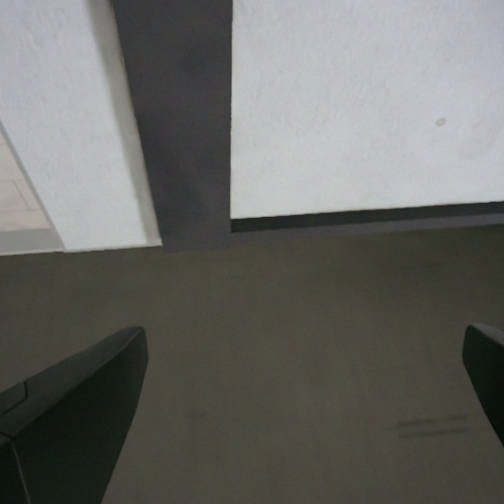

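Call:
{"method": "execute_actions", "body": {
  "actions": [
    {"rows":[[0,0,0,0,0,-0.042,1,0,0,0,0,0,0,0.82],[0,0.015,-0.01,0,0,-0.042,1,0,0,0,0,0,0,0.82],[0,0.025,-0.018,0.005,0,-0.042,1,0,0,0,0,0,0,0.82],[0,0.035,-0.026,0.014,0,-0.042,1,0,0,0,0,0,0,0.82],[0,0.045,-0.034,0.023,0,-0.042,1,0,0,0,0,0,0,0.82],[0,0.055,-0.042,0.032,0,-0.042,1,0,0,0,0,0,0,0.82],[0,0.065,-0.05,0.041,0,-0.042,1,0,0,0,0,0,0,0.82],[0,0.075,-0.058,0.05,0,-0.042,1,0,0,0,0,0,0,0.82],[0,0.085,-0.066,0.06,0,-0.042,1,0,0,0,0,0,0,0.82],[0,0.091,-0.074,0.07,0,-0.042,1,0,0,0,0,0,0,0.82],[0,0.091,-0.074,0.079,0,-0.042,1,0,0,0,0,0,0,0.82]],"steps":15}
  ],
  "pictures": false
}}

Call:
{"method": "execute_actions", "body": {
  "actions": [
    {"steps":10}
  ],
  "pictures": false
}}

Call:
{"method": "execute_actions", "body": {
  "actions": [
    {"rows":[[0,0,0,0,0,0,0.78,0,0,0,0,0,0,0.82],[0,0,0,0,0,0,0.78,0,0,0,0,0,0,0.82],[0,0,0,0,0,0,0.75,0,0,0,0,0,0,0.82],[0,0,0,0,0,0,0.72,0,0,0,0,0,0,0.82],[0,0,0,0,0,0,0.69,0,0,0,0,0,0,0.82],[0,0,0,0,0,0,0.66,0,0,0,0,0,0,0.82],[0,0,0,0,0,0,0.63,0,0,0,0,0,0,0.82],[0,0,0,0,0,0,0.6,0,0,0,0,0,0,0.82],[0,0,0,0,0,0,0.57,0,0,0,0,0,0,0.82],[0,0,0,0,0,0,0.54,0,0,0,0,0,0,0.82],[0,0,0,0,0,0,0.51,0,0,0,0,0,0,0.82]],"steps":15}
  ]
}}

Scene clock: 135.80 s of 12600.00 s.
left_arm: end_effector_position=(+0.0382, +0.0816, +0.0784) grip_measured=+0.985 end_effector_quat_wxyz=(+0.623, +0.336, +0.625, -0.328) end_effector_velocity=(+0.003, +0.005, -0.030) end_effector_angular_velocity=(+0.017, -0.026, +0.005) | right_arm: end_effector_position=(+0.0481, -0.4325, +0.3196) grip_measured=+0.821 end_effector_quat_wxyz=(+0.049, -0.896, -0.065, +0.437) end_effector_velocity=(-0.003, -0.003, -0.003) end_effector_angular_velocity=(-0.027, +0.015, +0.010)
Joint positions: left_arm=[ 0.478  2.502  1.926 -1.005  0.    -0.78   0.087] | right_arm=[-1.445  0.804  0.811 -0.899  0.08  -2.812  0.079]
Joint velocities: left_arm=[-0.002  0.042 -0.046  0.066 -0.022 -0.007  0.   ] | right_arm=[-0.002 -0.002 -0.002 -0.022  0.007 -0.022 -0.   ]
Motor temperatures (°C, as the motors report them): left_arm=[23 42 36 28 22 21] | right_arm=[22 38 35 29 23 25]
Heat: left arm: hottest shoulder 42 °C (+4.0 °C/min); right arm: hottest shoulder 38 °C (-1.0 °C/min).
Steps of this call (steps 1 to 30: the robot went on to your last target; steps 31 to 100: nothing new was sent; then 6.73 s passed at rest; steps 101 to 115: all 15 steps of this action). Readings (joint positions):
101: left_arm=[0.478 2.427 1.990 -1.129 0.000 -0.727] | right_arm=[-1.445 0.804 0.811 -0.899 0.080 -2.812]
102: left_arm=[0.478 2.427 1.990 -1.129 0.000 -0.746] | right_arm=[-1.445 0.804 0.811 -0.899 0.080 -2.812]
104: left_arm=[0.478 2.428 1.986 -1.124 0.000 -0.765] | right_arm=[-1.445 0.804 0.811 -0.899 0.080 -2.812]
108: left_arm=[0.478 2.448 1.966 -1.075 0.000 -0.777] | right_arm=[-1.445 0.804 0.811 -0.899 0.080 -2.812]
115: the state above

Scene clock: 136.13 s of 12600.00 s.
left_arm: end_effector_position=(+0.0378, +0.0799, +0.0780) grip_measured=+0.985 end_effector_quat_wxyz=(+0.624, +0.333, +0.625, -0.331) end_effector_velocity=(+0.000, +0.001, +0.003) end_effector_angular_velocity=(+0.001, -0.008, -0.010) | right_arm: end_effector_position=(+0.0481, -0.4325, +0.3196) grip_measured=+0.821 end_effector_quat_wxyz=(+0.049, -0.896, -0.065, +0.437) end_effector_velocity=(-0.004, -0.001, -0.004) end_effector_angular_velocity=(-0.007, +0.021, +0.008)
Joint positions: left_arm=[ 0.478  2.503  1.925 -0.996  0.    -0.78   0.087] | right_arm=[-1.445  0.804  0.811 -0.899  0.08  -2.812  0.079]
Joint velocities: left_arm=[-0.002 -0.007 -0.002 -0.007 -0.007  0.007 -0.   ] | right_arm=[-0.002 -0.002 -0.002 -0.022 -0.007 -0.007 -0.   ]
Motor temperatures (°C, as the motors report them): left_arm=[23 42 36 28 22 21] | right_arm=[22 38 35 29 23 25]
Heat: left arm: hottest shoulder 42 °C (+4.0 °C/min); right arm: hottest shoulder 38 °C (-1.0 °C/min).
Steps of this call (steps 1 to 10: the robot went on to your last target). Readings (joint positions):
1: left_arm=[0.478 2.503 1.925 -1.003 0.000 -0.780] | right_arm=[-1.445 0.804 0.811 -0.899 0.080 -2.812]
2: left_arm=[0.478 2.503 1.925 -1.000 0.000 -0.780] | right_arm=[-1.445 0.804 0.811 -0.899 0.080 -2.812]
4: left_arm=[0.478 2.503 1.925 -0.996 0.000 -0.780] | right_arm=[-1.445 0.804 0.811 -0.899 0.080 -2.812]
8: left_arm=[0.478 2.503 1.925 -0.996 0.000 -0.780] | right_arm=[-1.445 0.804 0.811 -0.899 0.080 -2.812]
10: the state above

Scene clock: 136.63 s of 12600.00 s.
left_arm: end_effector_position=(+0.0378, +0.0799, +0.0780) grip_measured=+0.527 end_effector_quat_wxyz=(+0.624, +0.333, +0.625, -0.331) end_effector_velocity=(-0.000, -0.000, +0.002) end_effector_angular_velocity=(-0.009, -0.006, -0.010) | right_arm: end_effector_position=(+0.0481, -0.4325, +0.3196) grip_measured=+0.821 end_effector_quat_wxyz=(+0.049, -0.896, -0.065, +0.437) end_effector_velocity=(-0.001, +0.003, +0.001) end_effector_angular_velocity=(+0.016, -0.006, +0.017)
Joint positions: left_arm=[ 0.478  2.503  1.925 -0.996  0.    -0.78   0.065] | right_arm=[-1.445  0.804  0.811 -0.899  0.08  -2.812  0.079]
Joint velocities: left_arm=[-0.002 -0.007 -0.007  0.007 -0.007  0.007 -0.009] | right_arm=[-0.002 -0.007 -0.002  0.007 -0.022 -0.007 -0.   ]
Motor temperatures (°C, as the motors report them): left_arm=[23 42 36 28 22 21] | right_arm=[22 38 35 29 23 25]
Heat: left arm: hottest shoulder 42 °C (+4.1 °C/min); right arm: hottest shoulder 38 °C (-1.0 °C/min).
Steps of this call (steps 1 to 15: all 15 steps of this action). Readings (joint positions):
1: left_arm=[0.478 2.503 1.925 -0.996 0.000 -0.780] | right_arm=[-1.445 0.804 0.811 -0.899 0.080 -2.812]
2: left_arm=[0.478 2.503 1.925 -0.996 0.000 -0.780] | right_arm=[-1.445 0.804 0.811 -0.899 0.080 -2.812]
4: left_arm=[0.478 2.503 1.925 -0.996 0.000 -0.780] | right_arm=[-1.445 0.804 0.811 -0.899 0.080 -2.812]
8: left_arm=[0.478 2.503 1.925 -0.996 0.000 -0.780] | right_arm=[-1.445 0.804 0.811 -0.899 0.080 -2.812]
15: the state above

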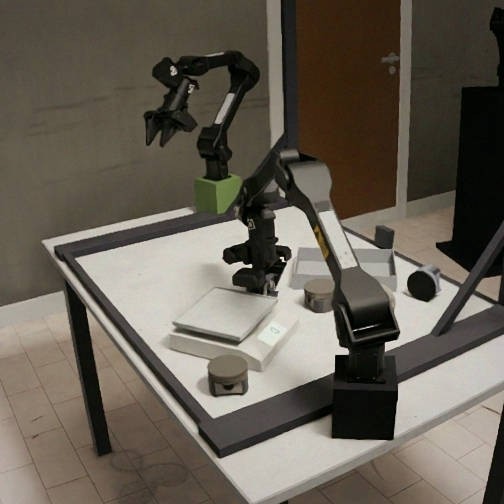

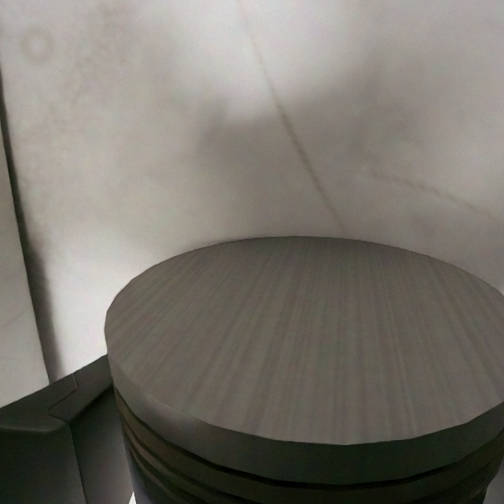

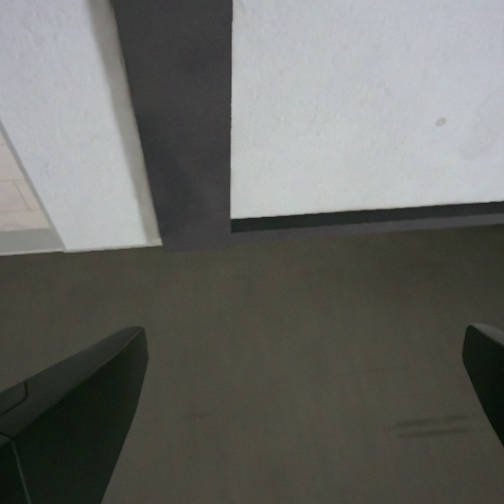

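Call:
{"method": "execute_actions", "body": {
  "actions": [
    {"rows":[[0,0,0,0,0,0,0.48,0,0,0,0,0,0,0.82],[0,0,0,0,0,0,0.45,0,0,0,0,0,0,0.82],[0,0,0,0,0,0,0.42,0,0,0,0,0,0,0.82],[0,0,0,0,0,0,0.4,0,0,0,0,0,0,0.82]],"steps":10}
  ],
  "pictures": false
}}

Scene clock: 139.30 s of 12600.00 s.
left_arm: end_effector_position=(+0.0377, +0.0799, +0.0780) grip_measured=+0.408 end_effector_quat_wxyz=(+0.624, +0.333, +0.625, -0.331) end_effector_velocity=(+0.004, -0.002, +0.001) end_effector_angular_velocity=(-0.011, -0.020, +0.010) | right_arm: end_effector_position=(+0.0481, -0.4325, +0.3196) grip_measured=+0.821 end_effector_quat_wxyz=(+0.049, -0.896, -0.065, +0.437) end_effector_velocity=(-0.000, +0.003, +0.000) end_effector_angular_velocity=(+0.014, -0.002, +0.017)
Joint positions: left_arm=[ 0.478  2.503  1.925 -0.996  0.001 -0.78   0.059] | right_arm=[-1.445  0.804  0.811 -0.899  0.08  -2.812  0.079]
Joint velocities: left_arm=[ 0.002 -0.002 -0.002  0.007 -0.022 -0.007 -0.002] | right_arm=[-0.002 -0.002 -0.002  0.007 -0.022 -0.007 -0.   ]
Motor temperatures (°C, as the motors report them): left_arm=[23 42 36 28 22 21] | right_arm=[22 38 35 30 23 25]
Heat: left arm: hottest shoulder 42 °C (+4.0 °C/min); right arm: hottest shoulder 38 °C (-1.0 °C/min).
Steps of this call (steps 1 to 15: the robot went on to your last target; steps 16 to 70: nothing new was sent; steps 71 to 80: all 10 steps of this action). Readings (joint positions):
71: left_arm=[0.478 2.503 1.925 -0.996 0.000 -0.780] | right_arm=[-1.445 0.804 0.811 -0.899 0.080 -2.812]
72: left_arm=[0.478 2.503 1.925 -0.996 0.000 -0.780] | right_arm=[-1.445 0.804 0.811 -0.899 0.080 -2.812]
74: left_arm=[0.478 2.503 1.925 -0.996 0.001 -0.780] | right_arm=[-1.445 0.804 0.811 -0.899 0.080 -2.812]
78: left_arm=[0.478 2.503 1.925 -0.996 0.001 -0.780] | right_arm=[-1.445 0.804 0.811 -0.899 0.080 -2.812]
80: the state above

Call:
{"method": "execute_actions", "body": {
  "actions": [
    {"rows":[[0,0,0,0,0,0,1,0,0,0,0,0,0,0.82],[0,0,0,0,0,0,1,0,0,0,0,0,0,0.82],[0,0,0,0,0,0,1,0,0,0,0,0,0,0.82],[0,0,0,0,0,0,1,0,0,0,0,0,0,0.82],[0,0,0,0,0,0,1,0,0,0,0,0,0,0.82],[0,0,0,0,0,0,1,0,0,0,0,0,0,0.82],[0,0,0,0,0,0,1,0,0,0,0,0,0,0.82],[0.021,0,0,0.01,0,0,1,0,0,0,0,0,0,0.82],[0.021,0,0,0.024,0,0,1,0,0,0,0,0,0,0.82]],"steps":15}
  ],
  "pictures": false
}}

Call:
{"method": "execute_actions", "body": {
  "actions": [
    {"steps":10}
  ]
}}

Scene clock: 150.93 s of 12600.00 s.
left_arm: end_effector_position=(+0.0451, +0.0703, +0.0781) grip_measured=+0.983 end_effector_quat_wxyz=(+0.631, +0.314, +0.624, -0.338) end_effector_velocity=(+0.012, -0.002, +0.004) end_effector_angular_velocity=(-0.001, +0.008, +0.034) | right_arm: end_effector_position=(+0.0481, -0.4325, +0.3196) grip_measured=+0.821 end_effector_quat_wxyz=(+0.049, -0.896, -0.065, +0.437) end_effector_velocity=(-0.006, -0.002, -0.004) end_effector_angular_velocity=(-0.002, +0.033, -0.004)
Joint positions: left_arm=[ 0.497  2.503  1.925 -0.958  0.001 -0.78   0.087] | right_arm=[-1.445  0.804  0.811 -0.899  0.08  -2.812  0.079]
Joint velocities: left_arm=[ 0.027 -0.007  0.002 -0.007  0.007 -0.007  0.001] | right_arm=[-0.002 -0.002  0.002 -0.037 -0.007  0.007 -0.   ]
Motor temperatures (°C, as the motors report them): left_arm=[23 44 36 28 22 21] | right_arm=[22 38 35 30 23 25]
Heat: left arm: hottest shoulder 44 °C (+6.0 °C/min); right arm: hottest shoulder 38 °C (-1.0 °C/min).
Steps of this call (steps 1 to 15: the robot went on to your last target; steps 16 to 90: nothing new was sent; then 8.13 s passed at rest; steps 91 to 105: all 15 steps of this action). Readings (joint positions):
91: left_arm=[0.478 2.503 1.925 -0.996 0.001 -0.780] | right_arm=[-1.445 0.804 0.811 -0.899 0.080 -2.812]
92: left_arm=[0.478 2.503 1.925 -0.996 0.001 -0.780] | right_arm=[-1.445 0.804 0.811 -0.899 0.080 -2.812]
94: left_arm=[0.478 2.503 1.925 -0.996 0.001 -0.780] | right_arm=[-1.445 0.804 0.811 -0.899 0.080 -2.812]
98: left_arm=[0.479 2.503 1.925 -0.995 0.001 -0.780] | right_arm=[-1.445 0.804 0.811 -0.899 0.080 -2.812]
105: the state above

Scene clock: 151.27 s of 12600.00 s.
left_arm: end_effector_position=(+0.0454, +0.0699, +0.0782) grip_measured=+0.985 end_effector_quat_wxyz=(+0.631, +0.314, +0.624, -0.338) end_effector_velocity=(+0.003, +0.006, -0.001) end_effector_angular_velocity=(+0.023, -0.026, +0.006) | right_arm: end_effector_position=(+0.0481, -0.4325, +0.3196) grip_measured=+0.821 end_effector_quat_wxyz=(+0.049, -0.896, -0.065, +0.437) end_effector_velocity=(-0.002, +0.002, -0.002) end_effector_angular_velocity=(+0.009, +0.012, +0.017)
Joint positions: left_arm=[ 0.498  2.503  1.925 -0.957  0.001 -0.78   0.087] | right_arm=[-1.445  0.804  0.811 -0.899  0.08  -2.812  0.079]
Joint velocities: left_arm=[-0.002 -0.002 -0.007 -0.022 -0.022 -0.007 -0.   ] | right_arm=[-0.002 -0.002 -0.002 -0.007 -0.022 -0.007 -0.   ]
Motor temperatures (°C, as the motors report them): left_arm=[23 44 36 28 22 21] | right_arm=[22 38 35 30 23 25]
Heat: left arm: hottest shoulder 44 °C (+6.1 °C/min); right arm: hottest shoulder 38 °C (-1.0 °C/min).
Steps of this call (steps 1 to 10: the robot went on to your last target). Readings (joint positions):
1: left_arm=[0.498 2.503 1.925 -0.958 0.001 -0.780] | right_arm=[-1.445 0.804 0.811 -0.899 0.080 -2.812]
2: left_arm=[0.498 2.503 1.925 -0.958 0.001 -0.780] | right_arm=[-1.445 0.804 0.811 -0.899 0.080 -2.812]
4: left_arm=[0.498 2.503 1.925 -0.958 0.001 -0.780] | right_arm=[-1.445 0.804 0.811 -0.899 0.080 -2.812]
8: left_arm=[0.498 2.503 1.925 -0.957 0.001 -0.780] | right_arm=[-1.445 0.804 0.811 -0.899 0.080 -2.812]
10: the state above

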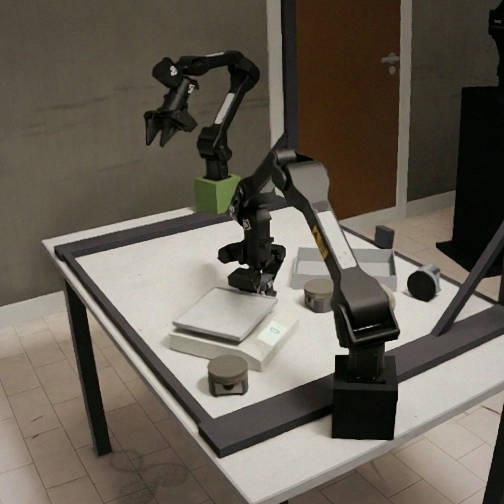

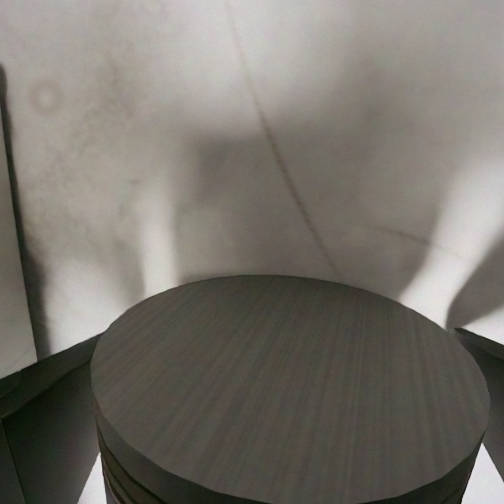

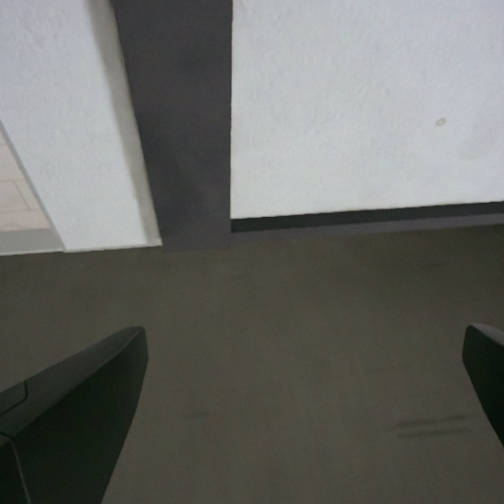

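Piston now slightly cw-rotated; roll +.08 and close.

Call:
{"method": "execute_actions", "body": {
  "actions": [
    {"rows":[[0,0,0,0,0,0.045,0.85,0,0,0,0,0,0,0.82],[0,0,0,0,0,0.045,0.8,0,0,0,0,0,0,0.82],[0,0,0,0,0,0.045,0.76,0,0,0,0,0,0,0.82],[0,0,0,0,0,0.045,0.73,0,0,0,0,0,0,0.82],[0,0,0,0,0,0.045,0.7,0,0,0,0,0,0,0.82],[0,0,0,0,0,0.045,0.67,0,0,0,0,0,0,0.82],[0,0,0,0,0,0.045,0.64,0,0,0,0,0,0,0.82],[0,0,0,0,0,0.045,0.61,0,0,0,0,0,0,0.82],[0,0,0,0,0,0.045,0.58,0,0,0,0,0,0,0.82],[0,0,0,0,0,0.045,0.55,0,0,0,0,0,0,0.82],[0,0,0,0,0,0.045,0.52,0,0,0,0,0,0,0.82]],"steps":15}
  ],
  "pictures": false
}}

Scene clock: 156.73 s of 12600.00 s.
left_arm: end_effector_position=(+0.0455, +0.0698, +0.0782) grip_measured=+0.556 end_effector_quat_wxyz=(+0.619, +0.337, +0.611, -0.361) end_effector_velocity=(-0.000, -0.001, +0.001) end_effector_angular_velocity=(-0.008, -0.006, +0.005) | right_arm: end_effector_position=(+0.0481, -0.4325, +0.3196) grip_measured=+0.821 end_effector_quat_wxyz=(+0.049, -0.896, -0.065, +0.437) end_effector_velocity=(-0.002, +0.002, +0.000) end_effector_angular_velocity=(+0.010, +0.007, +0.017)
Joint positions: left_arm=[ 0.498  2.503  1.925 -0.957  0.001 -0.705  0.066] | right_arm=[-1.445  0.804  0.811 -0.899  0.08  -2.812  0.079]
Joint velocities: left_arm=[-0.002 -0.002 -0.002  0.007 -0.007 -0.007 -0.   ] | right_arm=[-0.002 -0.002  0.002 -0.007 -0.022 -0.007 -0.   ]
Motor temperatures (°C, as the motors report them): left_arm=[23 44 36 28 22 21] | right_arm=[22 38 35 30 23 25]
Heat: left arm: hottest shoulder 44 °C (+6.0 °C/min); right arm: hottest shoulder 38 °C (+0.0 °C/min).
Steps of this call (steps 1 to 15: the robot went on to your last target; steps 16 to 90: nothing new was sent; then 1.97 s passed at rest; steps 91 to 105: all 15 steps of this action). Readings (joint positions):
91: left_arm=[0.498 2.503 1.925 -0.957 0.001 -0.763] | right_arm=[-1.445 0.804 0.811 -0.899 0.080 -2.812]
92: left_arm=[0.498 2.503 1.925 -0.957 0.001 -0.742] | right_arm=[-1.445 0.804 0.811 -0.899 0.080 -2.812]
94: left_arm=[0.498 2.503 1.925 -0.957 0.001 -0.721] | right_arm=[-1.445 0.804 0.811 -0.899 0.080 -2.812]
98: left_arm=[0.498 2.503 1.925 -0.957 0.001 -0.708] | right_arm=[-1.445 0.804 0.811 -0.899 0.080 -2.812]
105: the state above

Call:
{"method": "execute_actions", "body": {
  "actions": [
    {"rows":[[0,0,0,0,0,0,0.45,0,0,0,0,0,0,0.82],[0,0,0,0,0,0,0.45,0,0,0,0,0,0,0.82],[0,0,0,0,0,0,0.45,0,0,0,0,0,0,0.82],[0,-0.03,0,-0.01,0,0,0.45,0,0,0,0,0,0,0.82],[0,-0.06,0,-0.02,0,0,0.45,0,0,0,0,0,0,0.82],[0,-0.09,0,-0.035,0,0,0.45,0,0,0,0,0,0,0.82],[0,-0.12,0,-0.05,0,0,0.45,0,0,0,0,0,0,0.82],[0,-0.15,0,-0.07,0,0,0.45,0,0,0,0,0,0,0.82],[0,-0.18,0,-0.09,0,0,0.45,0,0,0,0,0,0,0.82],[0,-0.21,0,-0.11,0,0,0.45,0,0,0,0,0,0,0.82],[0,-0.24,0,-0.13,0,0,0.45,0,0,0,0,0,0,0.82],[0,-0.26,0,-0.14,0,0,0.45,0,0,0,0,0,0,0.82]],"steps":15}
  ],
  "pictures": false
}}

Call:
{"method": "execute_actions", "body": {
  "actions": [
    {"steps":8}
  ],
  "pictures": false
}}

Call:
{"method": "execute_actions", "body": {
  "actions": [
    {"rows":[[0.03,-0.03,-0.03,0,0,0,0.45,0,0,0,0,0,0,0.82],[0.06,-0.06,-0.06,0,0,0,0.45,0,0,0,0,0,0,0.82],[0.09,-0.09,-0.09,0,0,0,0.45,0,0,0,0,0,0,0.82],[0.12,-0.12,-0.13,0.005,0,0,0.45,0,0,0,0,0,0,0.82],[0.15,-0.15,-0.17,0.01,0,0,0.45,0,0,0,0,0,0,0.82],[0.18,-0.18,-0.21,0.015,0,0,0.45,0,0,0,0,0,0,0.82],[0.21,-0.21,-0.25,0.02,0,0,0.45,0,0,0,0,0,0,0.82],[0.24,-0.23,-0.29,0.03,0,0,0.45,0,0,0,0,0,0,0.82],[0.27,-0.25,-0.33,0.045,0,0,0.45,0,0,0,0,0,0,0.82],[0.3,-0.25,-0.36,0.06,0,0,0.45,0,0,0,0,0,0,0.82],[0.33,-0.25,-0.39,0.075,0,0,0.45,0,0,0,0,0,0,0.82],[0.35,-0.25,-0.42,0.09,0,0,0.45,0,0,0,0,0,0,0.82],[0.366,-0.25,-0.45,0.105,0,0,0.45,0,0,0,0,0,0,0.82],[0.366,-0.25,-0.48,0.12,0,0,0.45,0,0,0,0,0,0,0.82],[0.366,-0.25,-0.5,0.135,0,0,0.45,0,0,0,0,0,0,0.82]],"steps":15}
  ],
  "pictures": false
}}

Call:
{"method": "execute_actions", "body": {
  "actions": [
    {"steps":15}
  ],
  "pictures": false
}}

Scene clock: 169.03 s of 12600.00 s.
left_arm: end_effector_position=(+0.0499, +0.0959, +0.1781) grip_measured=+0.556 end_effector_quat_wxyz=(+0.620, +0.334, +0.609, -0.365) end_effector_velocity=(-0.002, -0.014, +0.272) end_effector_angular_velocity=(-0.509, +0.079, +0.005) | right_arm: end_effector_position=(+0.0481, -0.4325, +0.3196) grip_measured=+0.821 end_effector_quat_wxyz=(+0.049, -0.896, -0.065, +0.437) end_effector_velocity=(-0.003, -0.004, -0.002) end_effector_angular_velocity=(-0.025, +0.010, +0.005)
Joint positions: left_arm=[ 0.498  2.274  1.924 -1.175  0.001 -0.705  0.066] | right_arm=[-1.445  0.804  0.811 -0.899  0.08  -2.812  0.079]
Joint velocities: left_arm=[-0.002 -0.579  0.09  -0.154 -0.007 -0.007 -0.   ] | right_arm=[-0.007 -0.007 -0.002 -0.022  0.007 -0.022  0.   ]
Motor temperatures (°C, as the motors report them): left_arm=[23 46 36 28 22 21] | right_arm=[22 37 35 30 23 25]
Heat: left arm: hottest shoulder 46 °C (+8.1 °C/min); right arm: hottest shoulder 37 °C (-1.0 °C/min).
Steps of this call (steps 1 to 15: the robot went on to your last target; steps 16 to 90: nothing new was sent; then 8.80 s passed at rest; steps 91 to 105: all 15 steps of this action). Readings (joint positions):
91: left_arm=[0.498 2.503 1.925 -0.957 0.001 -0.705] | right_arm=[-1.445 0.804 0.811 -0.899 0.080 -2.812]
92: left_arm=[0.498 2.503 1.925 -0.957 0.001 -0.705] | right_arm=[-1.445 0.804 0.811 -0.899 0.080 -2.812]
94: left_arm=[0.498 2.502 1.925 -0.957 0.001 -0.705] | right_arm=[-1.445 0.804 0.811 -0.899 0.080 -2.812]
98: left_arm=[0.498 2.463 1.923 -1.023 0.001 -0.705] | right_arm=[-1.445 0.804 0.811 -0.899 0.080 -2.812]
105: the state above

Scene clock: 169.30 s of 12600.00 s.
left_arm: end_effector_position=(+0.0503, +0.0987, +0.1889) grip_measured=+0.556 end_effector_quat_wxyz=(+0.621, +0.332, +0.609, -0.367) end_effector_velocity=(-0.002, +0.002, +0.000) end_effector_angular_velocity=(+0.009, +0.007, +0.019) | right_arm: end_effector_position=(+0.0481, -0.4325, +0.3196) grip_measured=+0.821 end_effector_quat_wxyz=(+0.049, -0.896, -0.065, +0.437) end_effector_velocity=(-0.001, -0.002, -0.001) end_effector_angular_velocity=(-0.012, +0.003, -0.001)
Joint positions: left_arm=[ 0.498  2.25   1.927 -1.195  0.001 -0.705  0.066] | right_arm=[-1.445  0.804  0.811 -0.899  0.08  -2.812  0.079]
Joint velocities: left_arm=[-0.002 -0.002 -0.002 -0.007  0.007 -0.022 -0.   ] | right_arm=[-0.002 -0.002 -0.002 -0.007  0.007 -0.007 -0.   ]
Motor temperatures (°C, as the motors report them): left_arm=[23 46 36 28 22 21] | right_arm=[22 37 35 30 23 25]
Heat: left arm: hottest shoulder 46 °C (+8.1 °C/min); right arm: hottest shoulder 37 °C (-1.0 °C/min).
Steps of this call (steps 1 to 8: the robot went on to your last target). Readings (joint positions):
1: left_arm=[0.498 2.259 1.928 -1.180 0.001 -0.705] | right_arm=[-1.445 0.804 0.811 -0.899 0.080 -2.812]
2: left_arm=[0.498 2.250 1.930 -1.183 0.001 -0.705] | right_arm=[-1.445 0.804 0.811 -0.899 0.080 -2.812]
4: left_arm=[0.498 2.247 1.930 -1.190 0.001 -0.705] | right_arm=[-1.445 0.804 0.811 -0.899 0.080 -2.812]
8: the state above

Scene clock: 169.80 s of 12600.00 s.
left_arm: end_effector_position=(+0.1969, +0.1584, +0.1775) grip_measured=+0.556 end_effector_quat_wxyz=(+0.676, +0.222, +0.656, -0.251) end_effector_velocity=(+0.125, +0.126, -0.204) end_effector_angular_velocity=(+0.213, -0.012, +0.364) | right_arm: end_effector_position=(+0.0481, -0.4325, +0.3196) grip_measured=+0.821 end_effector_quat_wxyz=(+0.049, -0.896, -0.065, +0.437) end_effector_velocity=(-0.003, +0.003, -0.004) end_effector_angular_velocity=(+0.014, +0.023, +0.011)
Joint positions: left_arm=[ 0.849  2.019  1.519 -1.02  -0.004 -0.705  0.066] | right_arm=[-1.445  0.804  0.811 -0.899  0.08  -2.812  0.079]
Joint velocities: left_arm=[ 0.354 -0.007 -0.838  0.623 -0.051 -0.007 -0.   ] | right_arm=[ 0.002  0.002 -0.007 -0.007 -0.022  0.007 -0.   ]
Motor temperatures (°C, as the motors report them): left_arm=[23 46 36 28 22 21] | right_arm=[22 37 35 30 23 25]
Heat: left arm: hottest shoulder 46 °C (+8.0 °C/min); right arm: hottest shoulder 37 °C (-1.0 °C/min).
Steps of this call (steps 1 to 15: all 15 steps of this action). Readings (joint positions):
1: left_arm=[0.499 2.250 1.924 -1.194 0.001 -0.705] | right_arm=[-1.445 0.804 0.811 -0.899 0.080 -2.812]
2: left_arm=[0.503 2.242 1.914 -1.191 0.003 -0.705] | right_arm=[-1.445 0.804 0.811 -0.899 0.080 -2.812]
4: left_arm=[0.530 2.211 1.871 -1.191 0.006 -0.705] | right_arm=[-1.445 0.804 0.811 -0.899 0.080 -2.812]
8: left_arm=[0.650 2.114 1.736 -1.168 0.005 -0.705] | right_arm=[-1.445 0.804 0.811 -0.899 0.080 -2.812]
15: the state above

Scene clock: 170.30 s of 12600.00 s.
left_arm: end_effector_position=(+0.1960, +0.1660, +0.1610) grip_measured=+0.556 end_effector_quat_wxyz=(+0.674, +0.224, +0.659, -0.247) end_effector_velocity=(-0.000, +0.002, +0.000) end_effector_angular_velocity=(+0.008, -0.005, +0.020) | right_arm: end_effector_position=(+0.0481, -0.4325, +0.3196) grip_measured=+0.821 end_effector_quat_wxyz=(+0.049, -0.896, -0.065, +0.437) end_effector_velocity=(-0.001, -0.003, -0.000) end_effector_angular_velocity=(-0.030, -0.008, +0.006)
Joint positions: left_arm=[ 0.851  2.019  1.451 -0.965 -0.001 -0.705  0.066] | right_arm=[-1.445  0.804  0.811 -0.899  0.08  -2.812  0.079]
Joint velocities: left_arm=[-0.002 -0.002 -0.002 -0.007 -0.007 -0.022 -0.   ] | right_arm=[ 0.002 -0.007 -0.002 -0.007  0.022 -0.022 -0.   ]
Motor temperatures (°C, as the motors report them): left_arm=[23 46 36 28 22 21] | right_arm=[22 37 35 30 23 25]
Heat: left arm: hottest shoulder 46 °C (+8.1 °C/min); right arm: hottest shoulder 37 °C (-1.0 °C/min).
Steps of this call (steps 1 to 15: the robot went on to your last target). Readings (joint positions):
1: left_arm=[0.857 2.019 1.495 -1.003 -0.004 -0.705] | right_arm=[-1.445 0.804 0.811 -0.899 0.080 -2.812]
2: left_arm=[0.860 2.019 1.477 -0.993 -0.004 -0.705] | right_arm=[-1.445 0.804 0.811 -0.899 0.080 -2.812]
4: left_arm=[0.858 2.019 1.454 -0.984 -0.003 -0.705] | right_arm=[-1.445 0.804 0.811 -0.899 0.080 -2.812]
8: left_arm=[0.851 2.019 1.452 -0.965 -0.001 -0.705] | right_arm=[-1.445 0.804 0.811 -0.899 0.080 -2.812]
15: the state above


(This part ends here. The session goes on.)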